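## Task

Move every game piece into the bin labelled R while all other objects stay on the table. No object may stick out past a bin's walls, both bins must end up resting flat on the table, and nothing may count as placed if only the robot is holding it there. Finish by releasing and moving the gripper away.

## Robot and tools

Robot: a single six-joint UR-style arm (ur7e_grip50) with a two-finger parallel gripper. The pads open to 50 mm at most. A flat block about 9 cm long projects from the last joint's axis toward the gripper's -y side and rotates with it; keep it clear of bins and objects.

Frames: results use the scene frame. Its origin sits on the table surface under the arm base, +z is up, and +y is to the left when facing along +x. The base may be slightly tilted, and the reported hand position gets less accurate at long reach. The gripper's fingers point along its own +z; they close along its own x. end_effector_position is the point midway between the pads; fingertips extend 17.5 mm past it. Turning only wrist_3 moves that point around a 25 mm circle.

execute_actions takes "actions", a list holding zero or one item, plus optional "pictures" (boolean). An empty list just reports the state. A motion item is {"rows": [...], "steps": n} with 1 to 15 rows and steps up to 15 (default 15); each control step lasts 1/30 s, one row per step, and the final row repeats to fill the remaining steps. A wait item is {"steps": n} with n up to 300, counted from the previous result, reply time included. A refused call does nothing.

Each row is one flat list of 9 numbers for the one arm, in this order: shoulder_pan, shoulder_lift, elbow, wrist_1, wrist_2, wrist_3 (absolute target joint angles in radians, same convention as the Joint positions line), then gripper position, force_limit, speed (each scaled -1 to 1). Joint ranges: pan -3.142 to 3.142, lift -6.283 to 6.283, elbow 0.000 to 3.142, the three wrists -6.283 to 6.283. A target more than 0.010 rad beyond a range end and also beyond the current angle is refused; real ends may differ by 0.010 rad, and a joint pushed past its real end stops there, reported as "joint sent to its limit" (possibly for an earlier motion). Per step, each commanded angle is clamped to within 0.575 rad of the measured angle, and if targets would move the gripper over 100 mm from where it is, all are scaled back. Commands are smoothed with roughly 0.17 s lag, so after big moves the arm can still be travelling when the result arrives. Between calls the arm keeps heading to the last row sent until it has nearly stopped or a step was HELD.

Gripper numbers: position +1 = fully open, about -0.65 = pads touching; send -1 to grasp so the fingers close until blocked. force_limit maps -1/0/+1 to about 20/102/185 N per pad (actual may be up to 17 % more). speed maps -1/0/+1 to 20/85/150 mm/s. New force or speed only applies after the position number changes by at least 0.01; to lower grip force, open first. object_status: 0 moving, 1 blocked while opening, 2 blocked while closing (a real grasp), 3 reached target or pads met (usually nothing held). Any new position resets it to 0 until the fingers settle. position_measured is in counts; opening in mm is about (250 - counts) x 0.202. Lost grips re-close automatically except after gripping at force_limit -1, where status may stay 2 with nothing held. Gripping an immovable object off-centre weakens the hold over time.

Result lines: end_effector_position (m) and end_effector_quat_wxyz, linear and angular velocities, Joint positions and Joint velocities (rad, rad/s, column order), gripper fields, and Wrist force / Wrist torque in the end effector's own axes (noisy, offset up to about 4 N, saturate near 50 N, may read "no reading" at first). When pressing down on something the force points back into the arm. "joint command not followed" means the clearance check altered targets (mounting blocks count as the arm); HELD marks steps whose row was partly or wholly not sent. MOTOR HOT appears from 70 °C; at 85 °C an OVER-TEMPERATURE FAULT brakes the arm for minutes, so avoid holding loads while idle.

Faults: joint contact torque at its load limit (pan, lift, elbow 135 N m; each wrist 25.2 N m, held weight included) or any external force of 150 N halts the arm for 10 s and drops the rest of the call. Avoid hard pushes, collisions, dropping or slamming objects, and anything leaving the table. Brief tugs on held parts or pushes on loose ones may happen.

zoom_image: {"camera": one of cam_head_left, cam_head_right, cam_wrist, "region": [x0, y0, x1, y1]} in pixels of that camera's latest image, origin top-left, at most 504 by 504. Image sizes: cam_head_left and cam_head_right 504x504, cam_wrist 616x616. The wrist camera is mounted near the tool plate and may be offset up to about 18 mm and tilted about 11 degrees.

read_manual: optional "section" (only "licences"); returns licence text, no motion.

finished_scene: {"scene": current scene number}; irreversible, grades the scene and gives the next task. Before calling, make sure every target object rests inside its bin, bins sit flat, gripper is open and moved away. Typical order: look, locate pieces and bins, approach from above, descend, close with -1, check status 2, lift, carry over the bin, lower, open, retreat.

Each tool is called after "Call:" by a JSON object that holds its "api" and its "payload", one argument or row to a line.

## Session

Call:
{"api": "execute_actions", "payload": {
  "actions": []
}}

Scene clock: 0.00 s of 4800.00 s.
end_effector_position=(+0.0198, -0.3224, +0.1551) position_measured=3 object_status=3 end_effector_quat_wxyz=(-0.038, -0.052, +0.997, -0.050) end_effector_velocity=(+0.000, +0.000, -0.000) end_effector_angular_velocity=(+0.000, -0.000, +0.000)
Joint positions: [-2.147 -2.064  2.663 -2.275 -1.48   2.526]
Joint velocities: [ 0. -0.  0.  0. -0.  0.]
Wrist force (N, on the end effector, along its own x y z axes, offset not removed): no reading
Wrist torque (N m, same axes, about the end effector's origin, offset not removed): no reading

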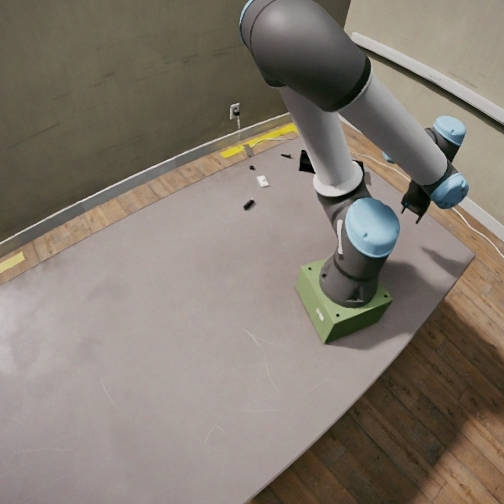

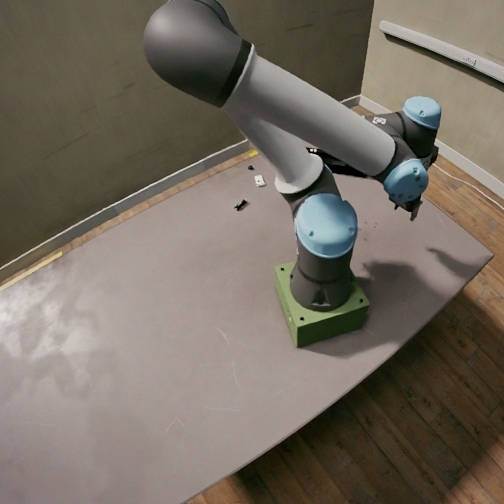

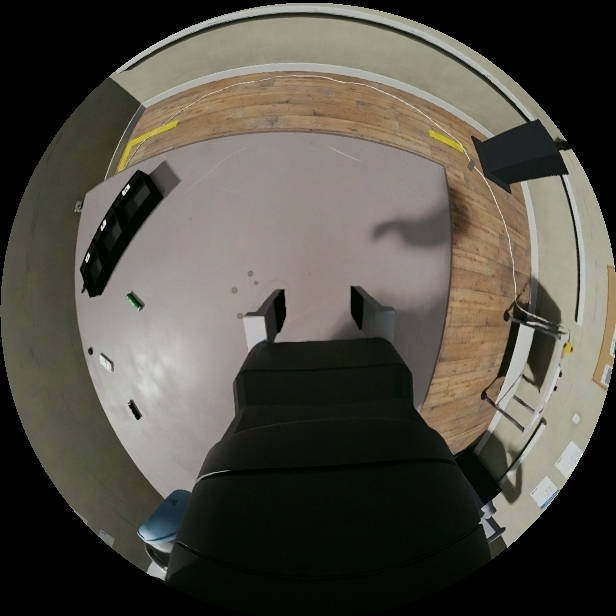

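Call:
{"api": "execute_actions", "payload": {
  "actions": [
    {"rows":[[-0.7,-1.7,1.8,-1.67,-1.571,3.14,1,-0.5,0]],"steps":15}
  ],
  "pictures": false
}}

Call:
{"api": "execute_actions", "payload": {
  "actions": [
    {"steps":90}
  ]
}}

Scene clock: 9.30 s of 4800.00 s.
end_effector_position=(+0.2219, -0.3831, +0.2676) position_measured=3 object_status=3 end_effector_quat_wxyz=(-0.039, -0.150, +0.987, +0.045) end_effector_velocity=(+0.581, +0.095, +0.197) end_effector_angular_velocity=(-0.027, +0.014, +1.016)
Joint positions: [-1.462 -1.77   2.049 -1.807 -1.556  3.   ]
Joint velocities: [ 1.462  0.235 -0.808  0.451 -0.048  0.458]
Wrist force (N, on the end effector, along its own x y z axes, offset not removed): [-1.7 -2.8 0.8]
Wrist torque (N m, same axes, about the end effector's origin, offset not removed): [-0.31 0.20 -0.09]
Steps of this call (steps 1 to 90: nothing new was sent; then 5.80 s passed at rest; steps 91 to 105: all 15 steps of this action). Readings (joint positions | what the end effector reports):
91: [-2.147 -2.064 2.662 -2.275 -1.480 2.527] | position_measured=3 object_status=3
92: [-2.136 -2.054 2.652 -2.264 -1.488 2.537] | position_measured=3 object_status=3
94: [-2.048 -1.973 2.565 -2.177 -1.515 2.625] | position_measured=3 object_status=3
98: [-1.800 -1.850 2.316 -1.960 -1.540 2.844] | position_measured=3 object_status=3
105: the state above

Scene clock: 12.30 s of 4800.00 s.
end_effector_position=(+0.4716, -0.1785, +0.3291) position_measured=3 object_status=3 end_effector_quat_wxyz=(-0.036, -0.446, +0.893, +0.037) end_effector_velocity=(-0.000, +0.000, -0.000) end_effector_angular_velocity=(+0.001, +0.002, -0.000)
Joint positions: [-0.7   -1.7    1.8   -1.67  -1.571  3.14 ]
Joint velocities: [ 0.     0.001 -0.     0.001 -0.     0.   ]
Wrist force (N, on the end effector, along its own x y z axes, offset not removed): [-2.6 0.4 1.7]
Wrist torque (N m, same axes, about the end effector's origin, offset not removed): [0.15 0.31 0.03]
Steps of this call (steps 1 to 45: the robot went on to your last target; steps 46 to 90: nothing new was sent). Readings (joint positions | what the end effector reports):
1: [-1.413 -1.763 2.023 -1.792 -1.558 3.015] | position_measured=3 object_status=3
2: [-1.364 -1.756 2.000 -1.780 -1.559 3.028] | position_measured=3 object_status=3
4: [-1.267 -1.745 1.961 -1.758 -1.562 3.050] | position_measured=3 object_status=3
8: [-1.076 -1.728 1.902 -1.725 -1.565 3.084] | position_measured=3 object_status=3
90: the state above
The arm was judged still, so your last target was given up. Only a new action makes it travel on or press farther. Fingers that are still opening or closing keep moving.

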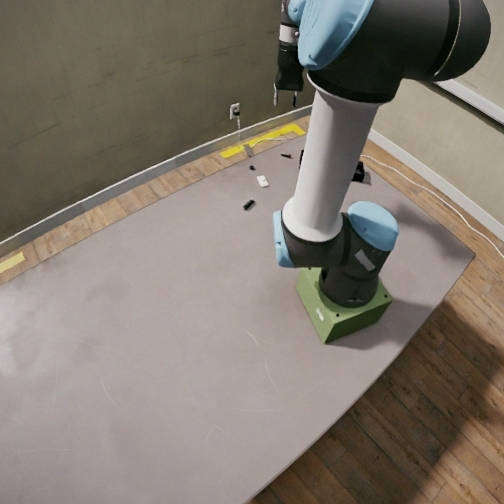

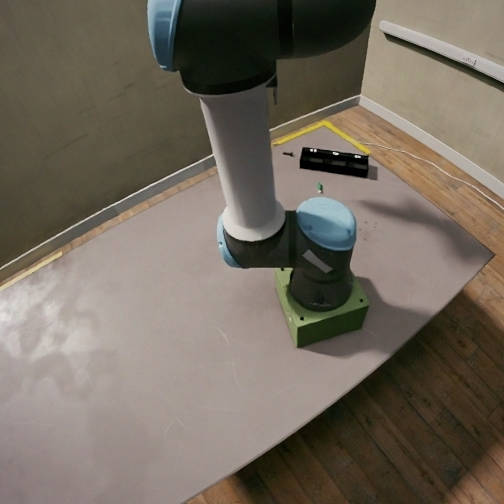

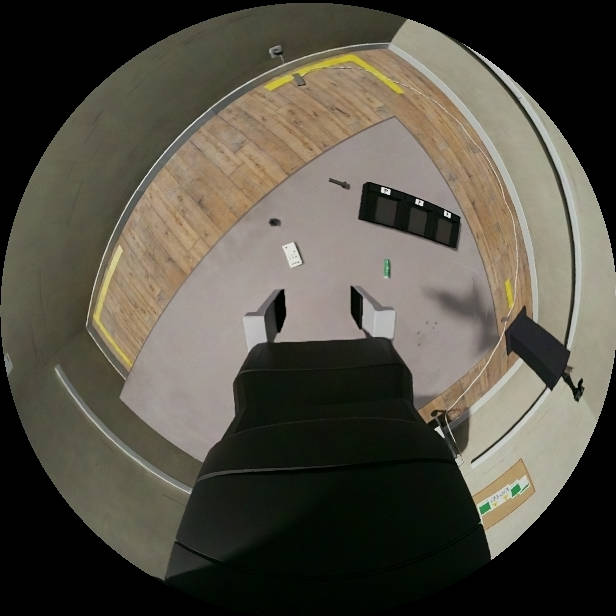

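Call:
{"api": "zoom_image", "payload": {
  "camera": "cam_wrist",
  "region": [250, 160, 480, 300]
}}

Call:
{"api": "zoom_image", "payload": {
  "camera": "cam_head_left",
  "region": [220, 140, 320, 220]
}}

Region (250, 160, 480, 300) of cam_wrist's 616x616 image, scaled by 2.191, with more detail than that image has; it fills the top 307 rows of this view, and the rest is white.

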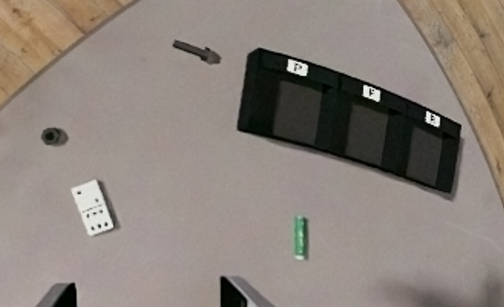

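Region (220, 140, 320, 220) of cam_head_left's 504x504 image, scaled by 5.040, with more detail than that image has; it fills the top 403 rows of this view, and the rest is white.

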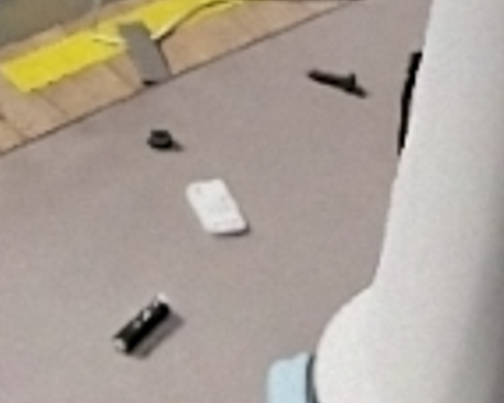

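Call:
{"api": "execute_actions", "payload": {
  "actions": [
    {"rows":[[-0.627,-1.463,2.185,-2.392,-1.547,2.864,1,-0.5,0]],"steps":15}
  ],
  "pictures": false
}}

Call:
{"api": "execute_actions", "payload": {
  "actions": [
    {"steps":40}
  ]
}}

Scene clock: 35.70 s of 4800.00 s.
end_effector_position=(+0.4946, -0.1441, +0.1244) position_measured=3 object_status=3 end_effector_quat_wxyz=(-0.002, -0.593, +0.805, +0.004) end_effector_velocity=(+0.013, +0.003, -0.034) end_effector_angular_velocity=(-0.060, -0.106, +0.088)
Joint positions: [-0.628 -1.467  2.177 -2.371 -1.547  2.869]
Joint velocities: [ 0.016  0.058  0.103 -0.283  0.005 -0.069]
Wrist force (N, on the end effector, along its own x y z axes, offset not removed): [-1.4 -0.7 2.6]
Wrist torque (N m, same axes, about the end effector's origin, offset not removed): [-0.05 0.17 -0.19]
Steps of this call (steps 1 to 90: nothing new was sent; then 19.90 s passed at rest; steps 91 to 105: all 15 steps of this action). Readings (joint positions | what the end effector reports):
91: [-0.700 -1.700 1.800 -1.670 -1.571 3.140] | position_measured=3 object_status=3
92: [-0.694 -1.691 1.809 -1.681 -1.569 3.130] | position_measured=3 object_status=3
94: [-0.680 -1.644 1.877 -1.764 -1.564 3.077] | position_measured=3 object_status=3
98: [-0.650 -1.547 2.035 -2.034 -1.555 2.965] | position_measured=3 object_status=3
105: the state above

Scene clock: 37.03 s of 4800.00 s.
end_effector_position=(+0.4954, -0.1437, +0.1218) position_measured=3 object_status=3 end_effector_quat_wxyz=(-0.001, -0.596, +0.803, +0.000) end_effector_velocity=(-0.000, +0.000, +0.000) end_effector_angular_velocity=(+0.000, +0.001, +0.001)
Joint positions: [-0.627 -1.463  2.185 -2.392 -1.547  2.864]
Joint velocities: [ 0.    -0.001  0.     0.001 -0.    -0.001]
Wrist force (N, on the end effector, along its own x y z axes, offset not removed): [-0.4 1.1 2.3]
Wrist torque (N m, same axes, about the end effector's origin, offset not removed): [0.25 0.01 -0.21]
Steps of this call (steps 1 to 30: the robot went on to your last target; steps 31 to 40: nothing new was sent). Readings (joint positions | what the end effector reports):
1: [-0.628 -1.466 2.180 -2.379 -1.547 2.867] | position_measured=3 object_status=3
2: [-0.628 -1.465 2.182 -2.383 -1.547 2.866] | position_measured=3 object_status=3
4: [-0.627 -1.464 2.184 -2.389 -1.547 2.865] | position_measured=3 object_status=3
8: [-0.627 -1.463 2.185 -2.391 -1.547 2.864] | position_measured=3 object_status=3
40: the state above
The arm was judged still, so your last target was given up. Only a new action makes it travel on or press farther. Fingers that are still opening or closing keep moving.

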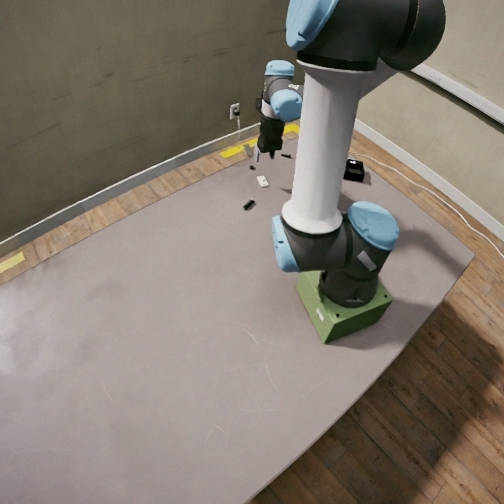

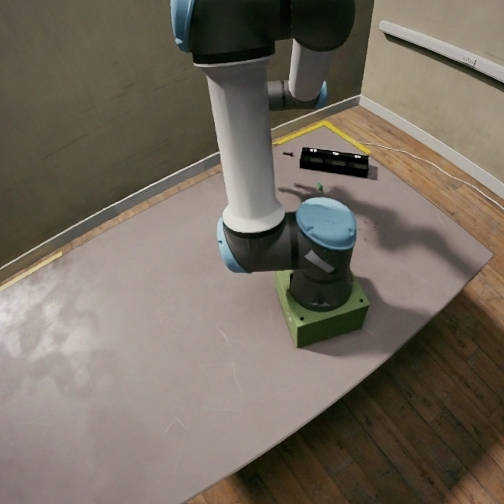

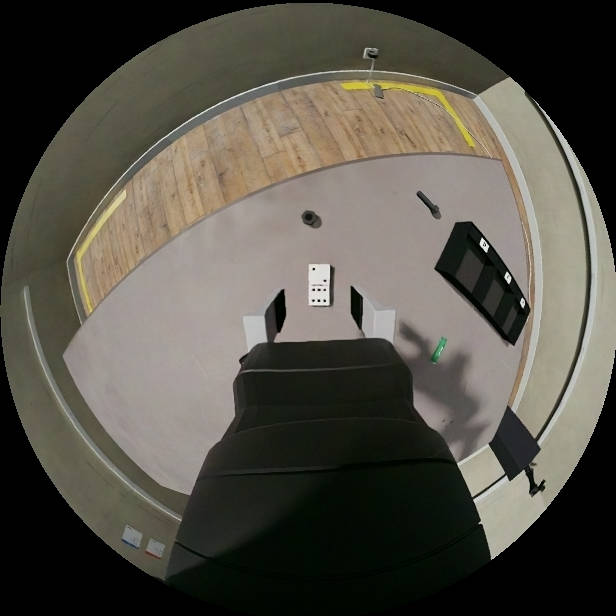

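Call:
{"api": "execute_actions", "payload": {
  "actions": [
    {"rows":[[-0.626,-1.42,2.199,-2.449,-1.547,2.865,1,-0.5,0],[-0.626,-1.40,2.205,-2.475,-1.547,2.865,1,-0.5,0],[-0.626,-1.375,2.212,-2.507,-1.547,2.866,1,-0.5,0],[-0.625,-1.35,2.219,-2.539,-1.547,2.866,1,-0.5,0],[-0.625,-1.325,2.225,-2.57,-1.547,2.866,1,-0.5,0],[-0.624,-1.30,2.23,-2.60,-1.547,2.867,1,-0.5,0],[-0.624,-1.28,2.234,-2.624,-1.547,2.867,1,-0.5,0],[-0.624,-1.26,2.237,-2.647,-1.547,2.867,1,-0.5,0],[-0.623,-1.245,2.239,-2.664,-1.547,2.868,1,-0.5,0],[-0.623,-1.235,2.24,-2.675,-1.547,2.868,1,-0.5,0],[-0.6227,-1.223,2.2415,-2.6885,-1.547,2.868,1,-0.5,0]],"steps":15}
  ],
  "pictures": false
}}

Call:
{"api": "execute_actions", "payload": {
  "actions": [
    {"steps":20}
  ]
}}

Call:
{"api": "zoom_image", "payload": {
  "camera": "cam_wrist",
  "region": [220, 130, 420, 350]
}}

Scene clock: 49.37 s of 4800.00 s.
end_effector_position=(+0.4954, -0.1442, +0.0273) position_measured=3 object_status=3 end_effector_quat_wxyz=(-0.001, -0.596, +0.803, +0.000) end_effector_velocity=(-0.001, +0.001, -0.048) end_effector_angular_velocity=(-0.003, -0.005, +0.002)
Joint positions: [-0.623 -1.233  2.24  -2.677 -1.547  2.868]
Joint velocities: [ 0.003  0.129  0.018 -0.153 -0.     0.001]
Wrist force (N, on the end effector, along its own x y z axes, offset not removed): [-4.2 -0.2 6.3]
Wrist torque (N m, same axes, about the end effector's origin, offset not removed): [0.08 0.70 0.11]
Steps of this call (steps 1 to 90: nothing new was sent; then 8.83 s passed at rest; steps 91 to 105: all 15 steps of this action). Readings (joint positions | what the end effector reports):
91: [-0.627 -1.463 2.185 -2.392 -1.547 2.864] | position_measured=3 object_status=3
92: [-0.627 -1.456 2.188 -2.401 -1.547 2.864] | position_measured=3 object_status=3
94: [-0.626 -1.424 2.198 -2.441 -1.547 2.865] | position_measured=3 object_status=3
98: [-0.625 -1.336 2.222 -2.553 -1.547 2.866] | position_measured=3 object_status=3
105: the state above

Scene clock: 50.03 s of 4800.00 s.
end_effector_position=(+0.4953, -0.1441, +0.0236) position_measured=3 object_status=3 end_effector_quat_wxyz=(-0.000, -0.596, +0.803, +0.000) end_effector_velocity=(-0.001, +0.000, -0.000) end_effector_angular_velocity=(+0.001, +0.002, -0.001)
Joint positions: [-0.623 -1.223  2.241 -2.688 -1.547  2.868]
Joint velocities: [-0.     0.     0.     0.001 -0.     0.001]
Wrist force (N, on the end effector, along its own x y z axes, offset not removed): [-1.8 0.1 0.1]
Wrist torque (N m, same axes, about the end effector's origin, offset not removed): [0.11 0.37 0.12]
Steps of this call (steps 1 to 20: the robot went on to your last target). Readings (joint positions | what the end effector reports):
1: [-0.623 -1.229 2.241 -2.681 -1.547 2.868] | position_measured=3 object_status=3
2: [-0.623 -1.227 2.241 -2.684 -1.547 2.868] | position_measured=3 object_status=3
4: [-0.623 -1.225 2.241 -2.687 -1.547 2.868] | position_measured=3 object_status=3
8: [-0.623 -1.223 2.241 -2.688 -1.547 2.868] | position_measured=3 object_status=3
20: the state above

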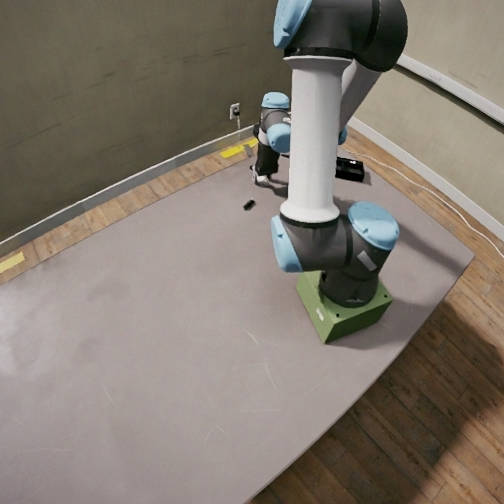

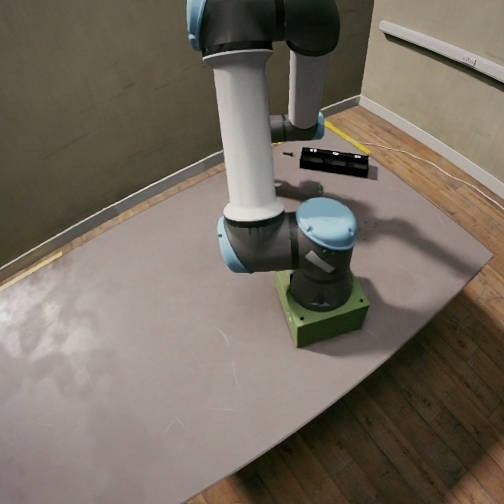

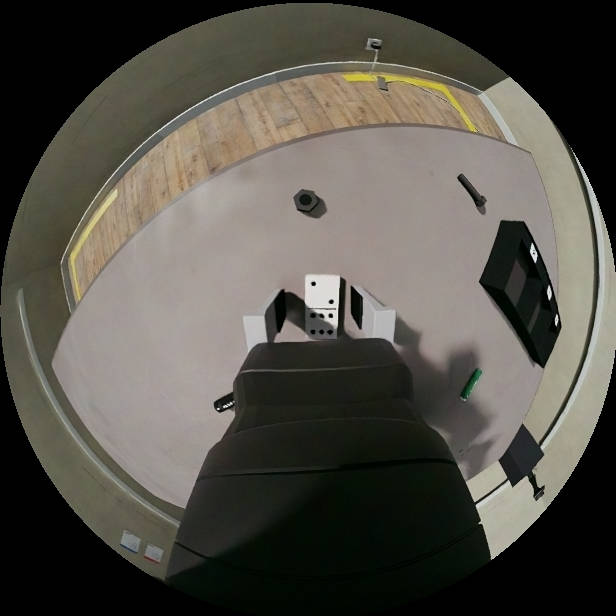

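Region (220, 130, 420, 350) of cam_wrist's 616x616 image, scaled by 2.291, with more detail than that image has; it fills the left 458 columns of this view, and the rest is white.

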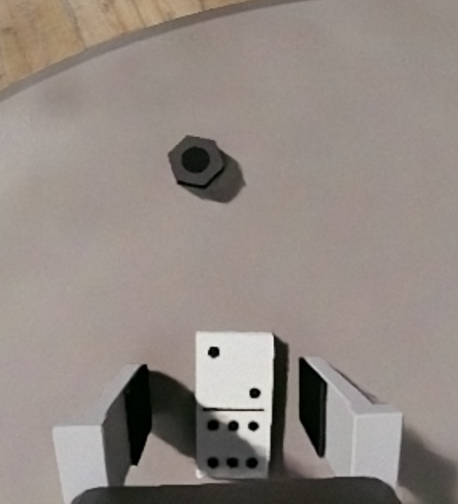

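It's a nut. Lower 4 mm and grip.

Call:
{"api": "execute_actions", "payload": {
  "actions": [
    {"rows":[[-0.6227,-1.212,2.2425,-2.7005,-1.547,2.868,1,-0.5,0],[-0.6227,-1.212,2.2425,-2.7005,-1.547,2.868,1,-0.5,0],[-0.6227,-1.212,2.2425,-2.7005,-1.547,2.868,1,-0.5,0],[-0.6227,-1.212,2.2425,-2.7005,-1.547,2.868,1,-0.5,0],[-0.6227,-1.212,2.2425,-2.7005,-1.547,2.868,1,-0.5,0],[-0.6227,-1.212,2.2425,-2.7005,-1.547,2.868,1,-0.5,0],[-0.6227,-1.212,2.2425,-2.7005,-1.547,2.868,1,-0.5,0],[-0.6227,-1.212,2.2425,-2.7005,-1.547,2.868,1,-0.5,0],[-0.6227,-1.212,2.2425,-2.7005,-1.547,2.868,-1,-0.5,-0.5]],"steps":15}
  ],
  "pictures": false
}}

Call:
{"api": "execute_actions", "payload": {
  "actions": [
    {"steps":25}
  ],
  "pictures": false
}}

Call:
{"api": "execute_actions", "payload": {
  "actions": [
    {"rows":[[-0.627,-1.463,2.185,-2.392,-1.547,2.864,-1,-0.5,-0.5]],"steps":15}
  ],
  "pictures": false
}}

Scene clock: 57.83 s of 4800.00 s.
end_effector_position=(+0.4952, -0.1442, +0.0196) position_measured=59 object_status=0 end_effector_quat_wxyz=(-0.000, -0.596, +0.803, +0.000) end_effector_velocity=(+0.000, -0.000, +0.000) end_effector_angular_velocity=(-0.001, -0.001, -0.000)
Joint positions: [-0.623 -1.212  2.242 -2.7   -1.547  2.868]
Joint velocities: [-0.    -0.    -0.    -0.001 -0.    -0.   ]
Wrist force (N, on the end effector, along its own x y z axes, offset not removed): [-2.6 0.7 2.3]
Wrist torque (N m, same axes, about the end effector's origin, offset not removed): [0.01 0.50 -0.21]
Steps of this call (steps 1 to 15: the robot went on to your last target; steps 16 to 90: nothing new was sent; then 4.30 s passed at rest; steps 91 to 105: all 15 steps of this action). Readings (joint positions | what the end effector reports):
91: [-0.623 -1.223 2.242 -2.689 -1.547 2.868] | position_measured=3 object_status=3
92: [-0.623 -1.221 2.242 -2.691 -1.547 2.868] | position_measured=3 object_status=3
94: [-0.623 -1.216 2.242 -2.696 -1.547 2.868] | position_measured=3 object_status=3
98: [-0.623 -1.213 2.242 -2.700 -1.547 2.868] | position_measured=3 object_status=3
105: the state above

Scene clock: 58.67 s of 4800.00 s.
end_effector_position=(+0.4952, -0.1442, +0.0196) position_measured=136 object_status=2 end_effector_quat_wxyz=(-0.000, -0.596, +0.803, +0.000) end_effector_velocity=(-0.000, +0.000, +0.000) end_effector_angular_velocity=(-0.001, -0.000, +0.000)
Joint positions: [-0.623 -1.212  2.243 -2.701 -1.547  2.868]
Joint velocities: [ 0.    -0.001  0.     0.    -0.    -0.   ]
Wrist force (N, on the end effector, along its own x y z axes, offset not removed): [-3.2 -2.8 2.6]
Wrist torque (N m, same axes, about the end effector's origin, offset not removed): [-0.39 0.52 -0.06]
Steps of this call (steps 1 to 15: the robot went on to your last target; steps 16 to 25: nothing new was sent). Readings (joint positions | what the end effector reports):
1: [-0.623 -1.212 2.242 -2.700 -1.547 2.868] | position_measured=68 object_status=0
2: [-0.623 -1.212 2.242 -2.700 -1.547 2.868] | position_measured=76 object_status=0
4: [-0.623 -1.212 2.242 -2.700 -1.547 2.868] | position_measured=94 object_status=0
8: [-0.623 -1.212 2.242 -2.700 -1.547 2.868] | position_measured=128 object_status=0
25: the state above
The arm was judged still, so your last target was given up. Only a new action makes it travel on or press farther. Fingers that are still opening or closing keep moving.

Scene clock: 59.17 s of 4800.00 s.
end_effector_position=(+0.4955, -0.1438, +0.1213) position_measured=136 object_status=2 end_effector_quat_wxyz=(-0.001, -0.596, +0.803, -0.000) end_effector_velocity=(-0.002, +0.001, +0.006) end_effector_angular_velocity=(+0.002, +0.004, +0.000)
Joint positions: [-0.627 -1.462  2.185 -2.394 -1.547  2.864]
Joint velocities: [-0.    -0.016 -0.003  0.024 -0.    -0.001]
Wrist force (N, on the end effector, along its own x y z axes, offset not removed): [-0.3 1.8 3.3]
Wrist torque (N m, same axes, about the end effector's origin, offset not removed): [0.36 -0.05 -0.13]
Steps of this call (steps 1 to 15: all 15 steps of this action). Readings (joint positions | what the end effector reports):
1: [-0.623 -1.213 2.242 -2.700 -1.547 2.868] | position_measured=136 object_status=2
2: [-0.623 -1.222 2.235 -2.689 -1.547 2.867] | position_measured=136 object_status=2
4: [-0.625 -1.305 2.209 -2.603 -1.547 2.866] | position_measured=136 object_status=2
8: [-0.627 -1.436 2.189 -2.432 -1.547 2.864] | position_measured=136 object_status=2
15: the state above

Call:
{"api": "execute_actions", "payload": {
  "actions": [
    {"rows":[[-1.30,-1.361,1.9645,-2.2385,-1.49,2.72,-1,-0.5,-0.5]],"steps":15}
  ],
  "pictures": false
}}

Call:
{"api": "execute_actions", "payload": {
  "actions": [
    {"steps":30}
  ]
}}

Scene clock: 69.43 s of 4800.00 s.
end_effector_position=(+0.4010, -0.4035, +0.1430) position_measured=136 object_status=2 end_effector_quat_wxyz=(-0.000, -0.427, +0.904, +0.003) end_effector_velocity=(-0.378, -0.509, +0.061) end_effector_angular_velocity=(-0.031, -0.015, -0.904)
Joint positions: [-1.14  -1.38   2.007 -2.268 -1.501  2.747]
Joint velocities: [-1.117  0.149 -0.328  0.223  0.081 -0.21 ]
Wrist force (N, on the end effector, along its own x y z axes, offset not removed): [-2.2 -2.4 1.3]
Wrist torque (N m, same axes, about the end effector's origin, offset not removed): [-0.24 0.41 -0.01]
Steps of this call (steps 1 to 15: the robot went on to your last target; steps 16 to 90: nothing new was sent; then 6.77 s passed at rest; steps 91 to 105: all 15 steps of this action). Readings (joint positions | what the end effector reports):
91: [-0.628 -1.463 2.185 -2.392 -1.547 2.864] | position_measured=136 object_status=2
92: [-0.637 -1.457 2.176 -2.384 -1.543 2.856] | position_measured=136 object_status=2
94: [-0.711 -1.441 2.142 -2.360 -1.535 2.834] | position_measured=136 object_status=2
98: [-0.871 -1.417 2.090 -2.324 -1.521 2.800] | position_measured=136 object_status=2
105: the state above

Scene clock: 70.43 s of 4800.00 s.
end_effector_position=(+0.3396, -0.4716, +0.1524) position_measured=136 object_status=2 end_effector_quat_wxyz=(-0.000, -0.366, +0.931, -0.001) end_effector_velocity=(+0.000, -0.001, +0.001) end_effector_angular_velocity=(-0.002, -0.000, +0.000)
Joint positions: [-1.3   -1.361  1.965 -2.238 -1.49   2.72 ]
Joint velocities: [ 0.    -0.    -0.001 -0.001 -0.001 -0.   ]
Wrist force (N, on the end effector, along its own x y z axes, offset not removed): [-0.4 -1.6 2.2]
Wrist torque (N m, same axes, about the end effector's origin, offset not removed): [-0.16 -0.04 -0.02]
Steps of this call (steps 1 to 30: the robot went on to your last target). Readings (joint positions | what the end effector reports):
1: [-1.177 -1.375 1.997 -2.260 -1.498 2.740] | position_measured=136 object_status=2
2: [-1.213 -1.371 1.987 -2.254 -1.495 2.734] | position_measured=136 object_status=2
4: [-1.263 -1.365 1.974 -2.245 -1.492 2.726] | position_measured=136 object_status=2
8: [-1.293 -1.362 1.966 -2.240 -1.490 2.721] | position_measured=136 object_status=2
30: the state above
The arm was judged still, so your last target was given up. Only a new action makes it travel on or press farther. Fingers that are still opening or closing keep moving.

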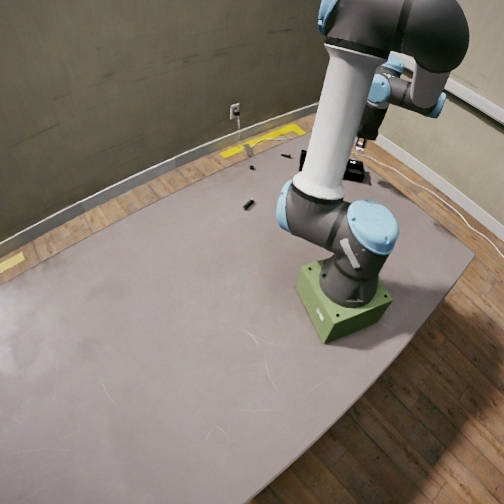

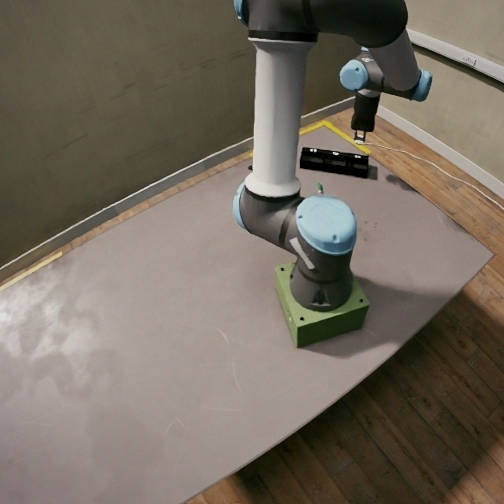

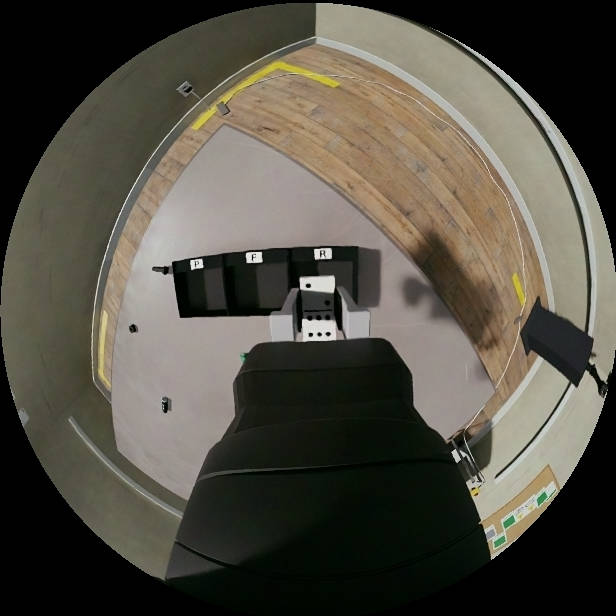

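Call:
{"api": "execute_actions", "payload": {
  "actions": [
    {"rows":[[-1.314,-1.22,2.0412,-2.456,-1.49,2.627,-1,-0.5,-0.5]],"steps":15}
  ],
  "pictures": false
}}

Call:
{"api": "execute_actions", "payload": {
  "actions": [
    {"steps":10}
  ]
}}

Scene clock: 76.97 s of 4800.00 s.
end_effector_position=(+0.3274, -0.4736, +0.0724) position_measured=136 object_status=2 end_effector_quat_wxyz=(-0.001, -0.402, +0.915, -0.001) end_effector_velocity=(-0.000, -0.001, -0.003) end_effector_angular_velocity=(-0.004, -0.001, +0.003)
Joint positions: [-1.314 -1.221  2.041 -2.455 -1.49   2.627]
Joint velocities: [-0.001  0.006  0.003 -0.014 -0.    -0.004]
Wrist force (N, on the end effector, along its own x y z axes, offset not removed): [-1.4 -0.1 3.6]
Wrist torque (N m, same axes, about the end effector's origin, offset not removed): [0.23 0.13 -0.13]
Steps of this call (steps 1 to 90: nothing new was sent; then 3.03 s passed at rest; steps 91 to 105: all 15 steps of this action). Readings (joint positions | what the end effector reports):
91: [-1.300 -1.361 1.965 -2.239 -1.490 2.720] | position_measured=136 object_status=2
92: [-1.303 -1.351 1.973 -2.249 -1.490 2.710] | position_measured=136 object_status=2
94: [-1.309 -1.291 2.008 -2.327 -1.490 2.668] | position_measured=136 object_status=2
98: [-1.313 -1.232 2.036 -2.434 -1.490 2.634] | position_measured=136 object_status=2
105: the state above

Scene clock: 77.30 s of 4800.00 s.
end_effector_position=(+0.3273, -0.4736, +0.0721) position_measured=136 object_status=2 end_effector_quat_wxyz=(-0.001, -0.403, +0.915, -0.001) end_effector_velocity=(+0.000, -0.000, +0.001) end_effector_angular_velocity=(-0.001, -0.000, +0.000)
Joint positions: [-1.314 -1.22   2.041 -2.456 -1.49   2.627]
Joint velocities: [ 0.    -0.002 -0.     0.    -0.     0.   ]
Wrist force (N, on the end effector, along its own x y z axes, offset not removed): [-3.2 -0.2 1.8]
Wrist torque (N m, same axes, about the end effector's origin, offset not removed): [-0.08 0.57 -0.11]
Steps of this call (steps 1 to 10: the robot went on to your last target). Readings (joint positions | what the end effector reports):
1: [-1.314 -1.220 2.041 -2.455 -1.490 2.627] | position_measured=136 object_status=2
2: [-1.314 -1.220 2.041 -2.456 -1.490 2.627] | position_measured=136 object_status=2
4: [-1.314 -1.220 2.041 -2.456 -1.490 2.627] | position_measured=136 object_status=2
8: [-1.314 -1.220 2.041 -2.456 -1.490 2.627] | position_measured=136 object_status=2
10: the state above

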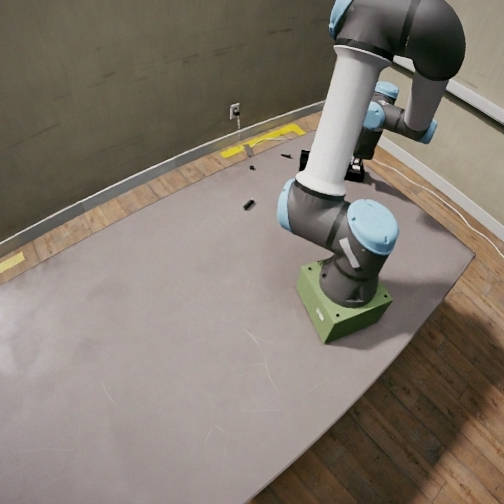

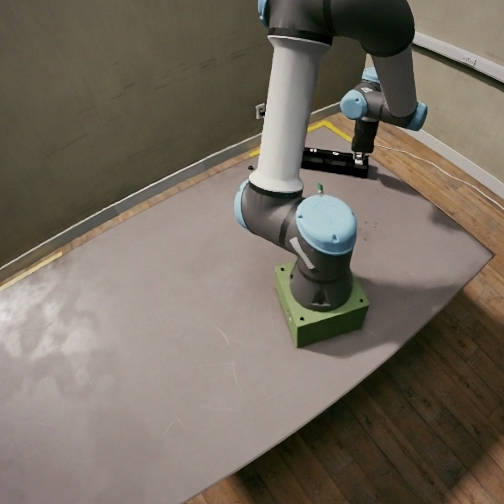

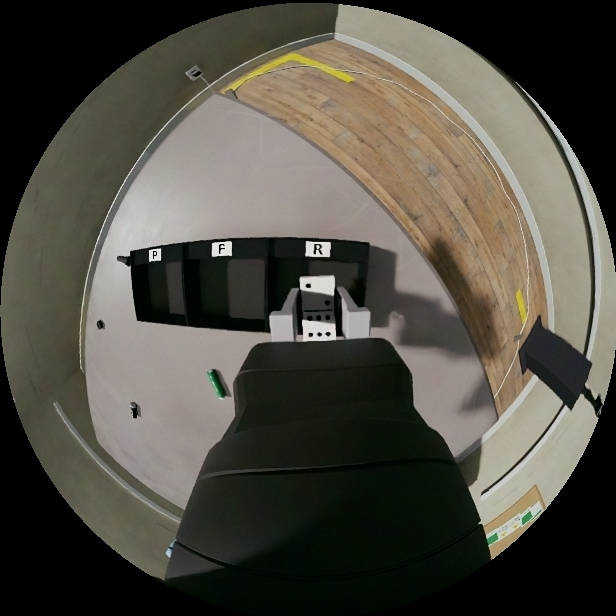

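Call:
{"api": "execute_actions", "payload": {
  "actions": [
    {"rows":[[-1.305,-1.21,2.0224,-2.447,-1.49,2.667,-1,-0.5,-0.5],[-1.305,-1.21,2.0224,-2.447,-1.49,2.667,-1,-0.5,-0.5],[-1.305,-1.21,2.0224,-2.447,-1.49,2.667,-1,-0.5,-0.5],[-1.305,-1.21,2.0224,-2.447,-1.49,2.667,-1,-0.5,-0.5],[-1.305,-1.20,2.025,-2.46,-1.49,2.667,-1,-0.5,-0.5],[-1.304,-1.19,2.027,-2.472,-1.49,2.668,-1,-0.5,-0.5],[-1.304,-1.18,2.029,-2.484,-1.49,2.668,-1,-0.5,-0.5],[-1.303,-1.17,2.031,-2.496,-1.49,2.669,-1,-0.5,-0.5],[-1.303,-1.16,2.033,-2.508,-1.49,2.669,-1,-0.5,-0.5],[-1.302,-1.15,2.035,-2.52,-1.49,2.67,-1,-0.5,-0.5],[-1.302,-1.14,2.037,-2.532,-1.49,2.67,-1,-0.5,-0.5],[-1.301,-1.13,2.039,-2.544,-1.49,2.67,-1,-0.5,-0.5]],"steps":15}
  ],
  "pictures": false
}}

Call:
{"api": "execute_actions", "payload": {
  "actions": [
    {"steps":15}
  ]
}}

Scene clock: 88.73 s of 4800.00 s.
end_effector_position=(+0.3321, -0.4777, +0.0389) position_measured=136 object_status=2 end_effector_quat_wxyz=(-0.001, -0.389, +0.921, -0.001) end_effector_velocity=(-0.001, +0.002, -0.061) end_effector_angular_velocity=(-0.000, -0.000, +0.003)
Joint positions: [-1.302 -1.14   2.037 -2.532 -1.49   2.67 ]
Joint velocities: [ 0.008  0.13   0.026 -0.157 -0.     0.005]
Wrist force (N, on the end effector, along its own x y z axes, offset not removed): [-2.8 -0.1 5.1]
Wrist torque (N m, same axes, about the end effector's origin, offset not removed): [0.09 0.43 0.03]
Steps of this call (steps 1 to 15: the robot went on to your last target; steps 16 to 90: nothing new was sent; then 7.93 s passed at rest; steps 91 to 105: all 15 steps of this action). Readings (joint positions | what the end effector reports):
91: [-1.314 -1.220 2.041 -2.456 -1.490 2.627] | position_measured=136 object_status=2
92: [-1.312 -1.218 2.038 -2.454 -1.490 2.634] | position_measured=136 object_status=2
94: [-1.308 -1.214 2.030 -2.451 -1.490 2.652] | position_measured=136 object_status=2
98: [-1.305 -1.197 2.026 -2.464 -1.490 2.665] | position_measured=136 object_status=2
105: the state above

Scene clock: 89.23 s of 4800.00 s.
end_effector_position=(+0.3320, -0.4775, +0.0343) position_measured=136 object_status=2 end_effector_quat_wxyz=(-0.001, -0.389, +0.921, -0.001) end_effector_velocity=(-0.000, +0.000, -0.000) end_effector_angular_velocity=(+0.001, +0.000, -0.001)
Joint positions: [-1.301 -1.13   2.039 -2.544 -1.49   2.67 ]
Joint velocities: [ 0.     0.     0.001 -0.001  0.     0.001]
Wrist force (N, on the end effector, along its own x y z axes, offset not removed): [0.3 0.0 -0.3]
Wrist torque (N m, same axes, about the end effector's origin, offset not removed): [0.06 -0.17 -0.09]
Steps of this call (steps 1 to 15: the robot went on to your last target). Readings (joint positions | what the end effector reports):
1: [-1.301 -1.136 2.038 -2.536 -1.490 2.670] | position_measured=136 object_status=2
2: [-1.301 -1.134 2.038 -2.539 -1.490 2.670] | position_measured=136 object_status=2
4: [-1.301 -1.132 2.039 -2.542 -1.490 2.670] | position_measured=136 object_status=2
8: [-1.301 -1.130 2.039 -2.544 -1.490 2.670] | position_measured=136 object_status=2
15: the state above

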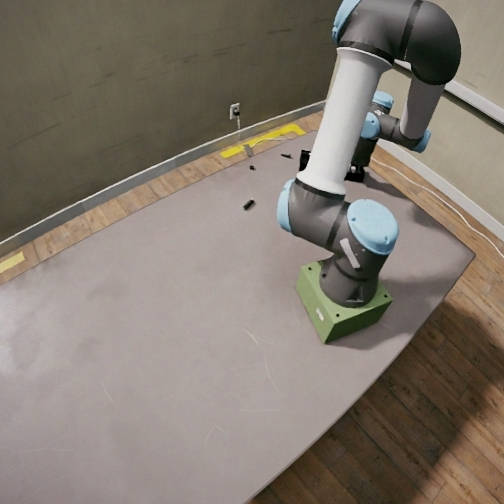

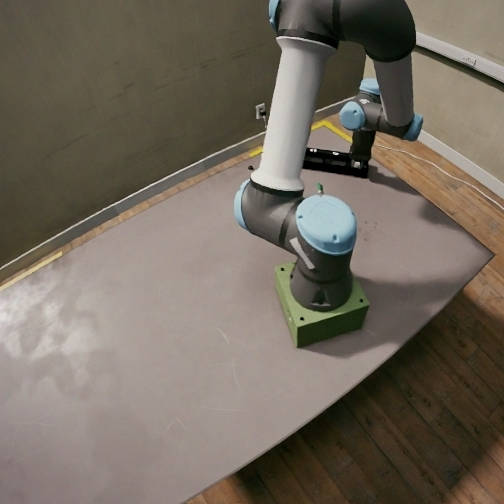

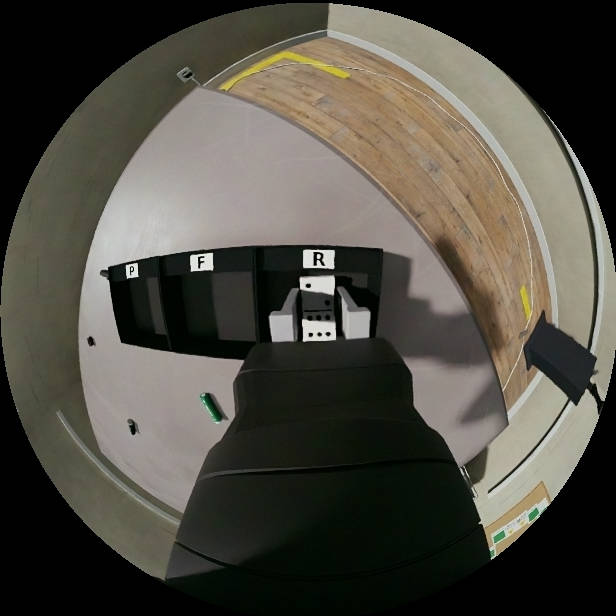

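Lower 6 mm more and open partly.

Call:
{"api": "execute_actions", "payload": {
  "actions": [
    {"rows":[[-1.301,-1.117,2.042,-2.56,-1.49,2.67,-1,-0.5,-0.5]],"steps":12}
  ],
  "pictures": false
}}

Call:
{"api": "execute_actions", "payload": {
  "actions": [
    {"rows":[[-1.301,-1.117,2.042,-2.56,-1.49,2.67,0.5,-0.5,-0.5]],"steps":15}
  ],
  "pictures": false
}}

Call:
{"api": "execute_actions", "payload": {
  "actions": [
    {"rows":[[-1.305,-1.21,2.0224,-2.447,-1.49,2.667,0.5,-0.5,-0.5],[-1.305,-1.21,2.0224,-2.447,-1.49,2.667,0.5,-0.5,-0.5],[-1.305,-1.21,2.0224,-2.447,-1.49,2.667,0.5,-0.5,-0.5],[-1.305,-1.21,2.0224,-2.447,-1.49,2.667,0.5,-0.5,-0.5],[-1.305,-1.21,2.0224,-2.447,-1.49,2.667,0.5,-0.5,-0.5],[-1.31,-1.361,1.9645,-2.2385,-1.49,2.667,0.5,-0.5,-0.5]],"steps":15}
  ],
  "pictures": false
}}

Call:
{"api": "execute_actions", "payload": {
  "actions": [
    {"steps":15}
  ]
}}

Scene clock: 97.23 s of 4800.00 s.
end_effector_position=(+0.3314, -0.4773, +0.0281) position_measured=136 object_status=2 end_effector_quat_wxyz=(-0.001, -0.389, +0.921, -0.001) end_effector_velocity=(-0.000, -0.000, -0.001) end_effector_angular_velocity=(-0.001, +0.001, +0.000)
Joint positions: [-1.301 -1.117  2.042 -2.56  -1.49   2.67 ]
Joint velocities: [-0.     0.001  0.001 -0.003 -0.001 -0.   ]
Wrist force (N, on the end effector, along its own x y z axes, offset not removed): [-2.8 -0.8 1.7]
Wrist torque (N m, same axes, about the end effector's origin, offset not removed): [-0.04 0.56 0.05]
Steps of this call (steps 1 to 15: the robot went on to your last target; steps 16 to 90: nothing new was sent; then 4.60 s passed at rest; steps 91 to 102: all 12 steps of this action). Readings (joint positions | what the end effector reports):
91: [-1.301 -1.130 2.039 -2.544 -1.490 2.670] | position_measured=136 object_status=2
92: [-1.301 -1.127 2.040 -2.547 -1.490 2.670] | position_measured=136 object_status=2
94: [-1.301 -1.122 2.041 -2.554 -1.490 2.670] | position_measured=136 object_status=2
98: [-1.301 -1.118 2.042 -2.559 -1.490 2.670] | position_measured=136 object_status=2
102: the state above

Scene clock: 97.73 s of 4800.00 s.
end_effector_position=(+0.3314, -0.4773, +0.0281) position_measured=78 object_status=3 end_effector_quat_wxyz=(-0.001, -0.389, +0.921, -0.001) end_effector_velocity=(-0.000, -0.000, +0.000) end_effector_angular_velocity=(-0.001, +0.000, -0.001)
Joint positions: [-1.301 -1.117  2.042 -2.56  -1.49   2.67 ]
Joint velocities: [-0.    -0.001  0.    -0.    -0.001  0.001]
Wrist force (N, on the end effector, along its own x y z axes, offset not removed): [-0.7 1.3 3.6]
Wrist torque (N m, same axes, about the end effector's origin, offset not removed): [0.31 0.14 -0.29]
Steps of this call (steps 1 to 15: all 15 steps of this action). Readings (joint positions | what the end effector reports):
1: [-1.301 -1.117 2.042 -2.560 -1.490 2.670] | position_measured=132 object_status=0
2: [-1.301 -1.117 2.042 -2.560 -1.490 2.670] | position_measured=123 object_status=0
4: [-1.301 -1.117 2.042 -2.560 -1.490 2.670] | position_measured=106 object_status=0
8: [-1.301 -1.117 2.042 -2.560 -1.490 2.670] | position_measured=78 object_status=0
15: the state above

Scene clock: 98.23 s of 4800.00 s.
end_effector_position=(+0.3360, -0.4749, +0.1500) position_measured=78 object_status=3 end_effector_quat_wxyz=(-0.001, -0.386, +0.922, -0.002) end_effector_velocity=(-0.002, +0.013, +0.034) end_effector_angular_velocity=(+0.024, +0.007, -0.003)
Joint positions: [-1.31  -1.355  1.966 -2.247 -1.49   2.667]
Joint velocities: [-0.002 -0.073 -0.022  0.119  0.001 -0.001]
Wrist force (N, on the end effector, along its own x y z axes, offset not removed): [-0.6 0.2 0.3]
Wrist torque (N m, same axes, about the end effector's origin, offset not removed): [0.11 0.13 -0.24]
Steps of this call (steps 1 to 15: all 15 steps of this action). Readings (joint positions | what the end effector reports):
1: [-1.301 -1.117 2.042 -2.560 -1.490 2.670] | position_measured=78 object_status=3
2: [-1.302 -1.126 2.039 -2.550 -1.490 2.670] | position_measured=78 object_status=3
4: [-1.303 -1.169 2.030 -2.500 -1.490 2.668] | position_measured=78 object_status=3
8: [-1.307 -1.241 2.001 -2.413 -1.490 2.667] | position_measured=78 object_status=3
15: the state above

Scene clock: 98.73 s of 4800.00 s.
end_effector_position=(+0.3359, -0.4740, +0.1527) position_measured=78 object_status=3 end_effector_quat_wxyz=(-0.001, -0.386, +0.923, -0.001) end_effector_velocity=(-0.000, +0.000, -0.001) end_effector_angular_velocity=(+0.003, +0.001, +0.001)
Joint positions: [-1.31  -1.361  1.965 -2.239 -1.49   2.667]
Joint velocities: [-0.     0.002 -0.     0.001  0.    -0.001]
Wrist force (N, on the end effector, along its own x y z axes, offset not removed): [-1.9 1.6 2.7]
Wrist torque (N m, same axes, about the end effector's origin, offset not removed): [0.33 0.33 -0.14]
Steps of this call (steps 1 to 15: the robot went on to your last target). Readings (joint positions | what the end effector reports):
1: [-1.310 -1.357 1.966 -2.244 -1.490 2.667] | position_measured=78 object_status=3
2: [-1.310 -1.359 1.965 -2.242 -1.490 2.667] | position_measured=78 object_status=3
4: [-1.310 -1.360 1.965 -2.240 -1.490 2.667] | position_measured=78 object_status=3
8: [-1.310 -1.361 1.965 -2.239 -1.490 2.667] | position_measured=78 object_status=3
15: the state above
The arm was judged still, so your last target was given up. Only a new action makes it travel on or press farther. Fingers that are still opening or closing keep moving.

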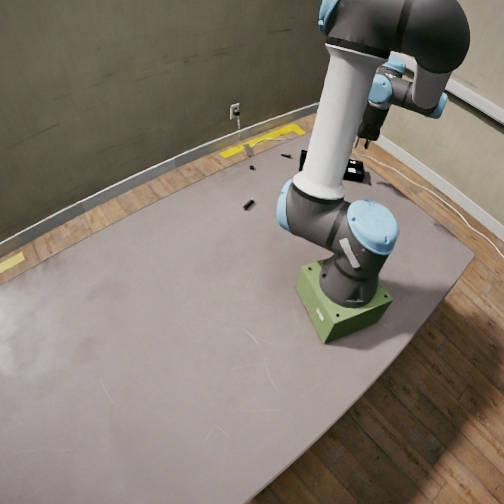

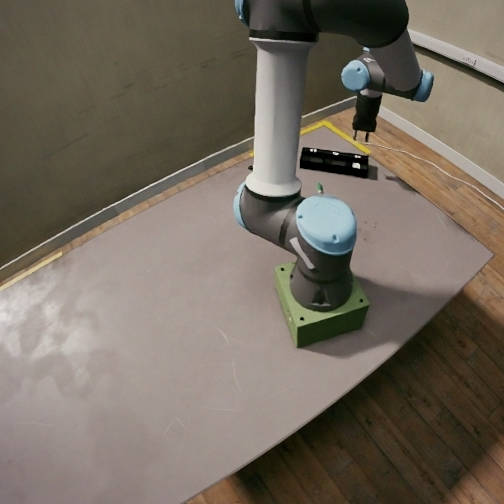

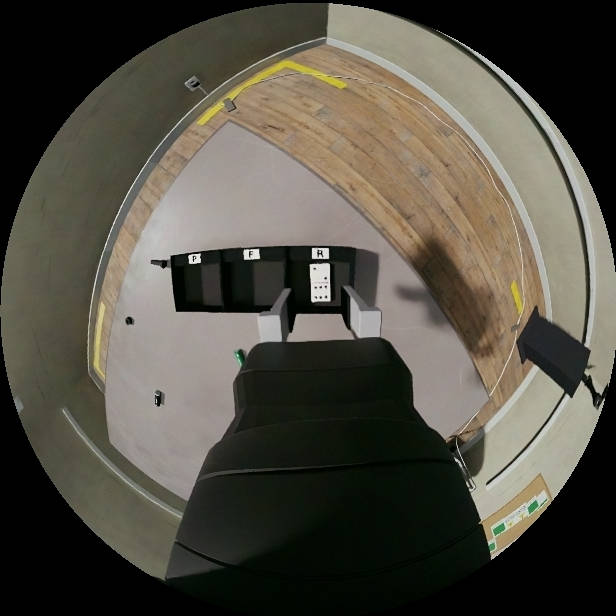

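Call:
{"api": "finished_scene", "payload": {
  "scene": 1
}}

The scene is finished: the task was done.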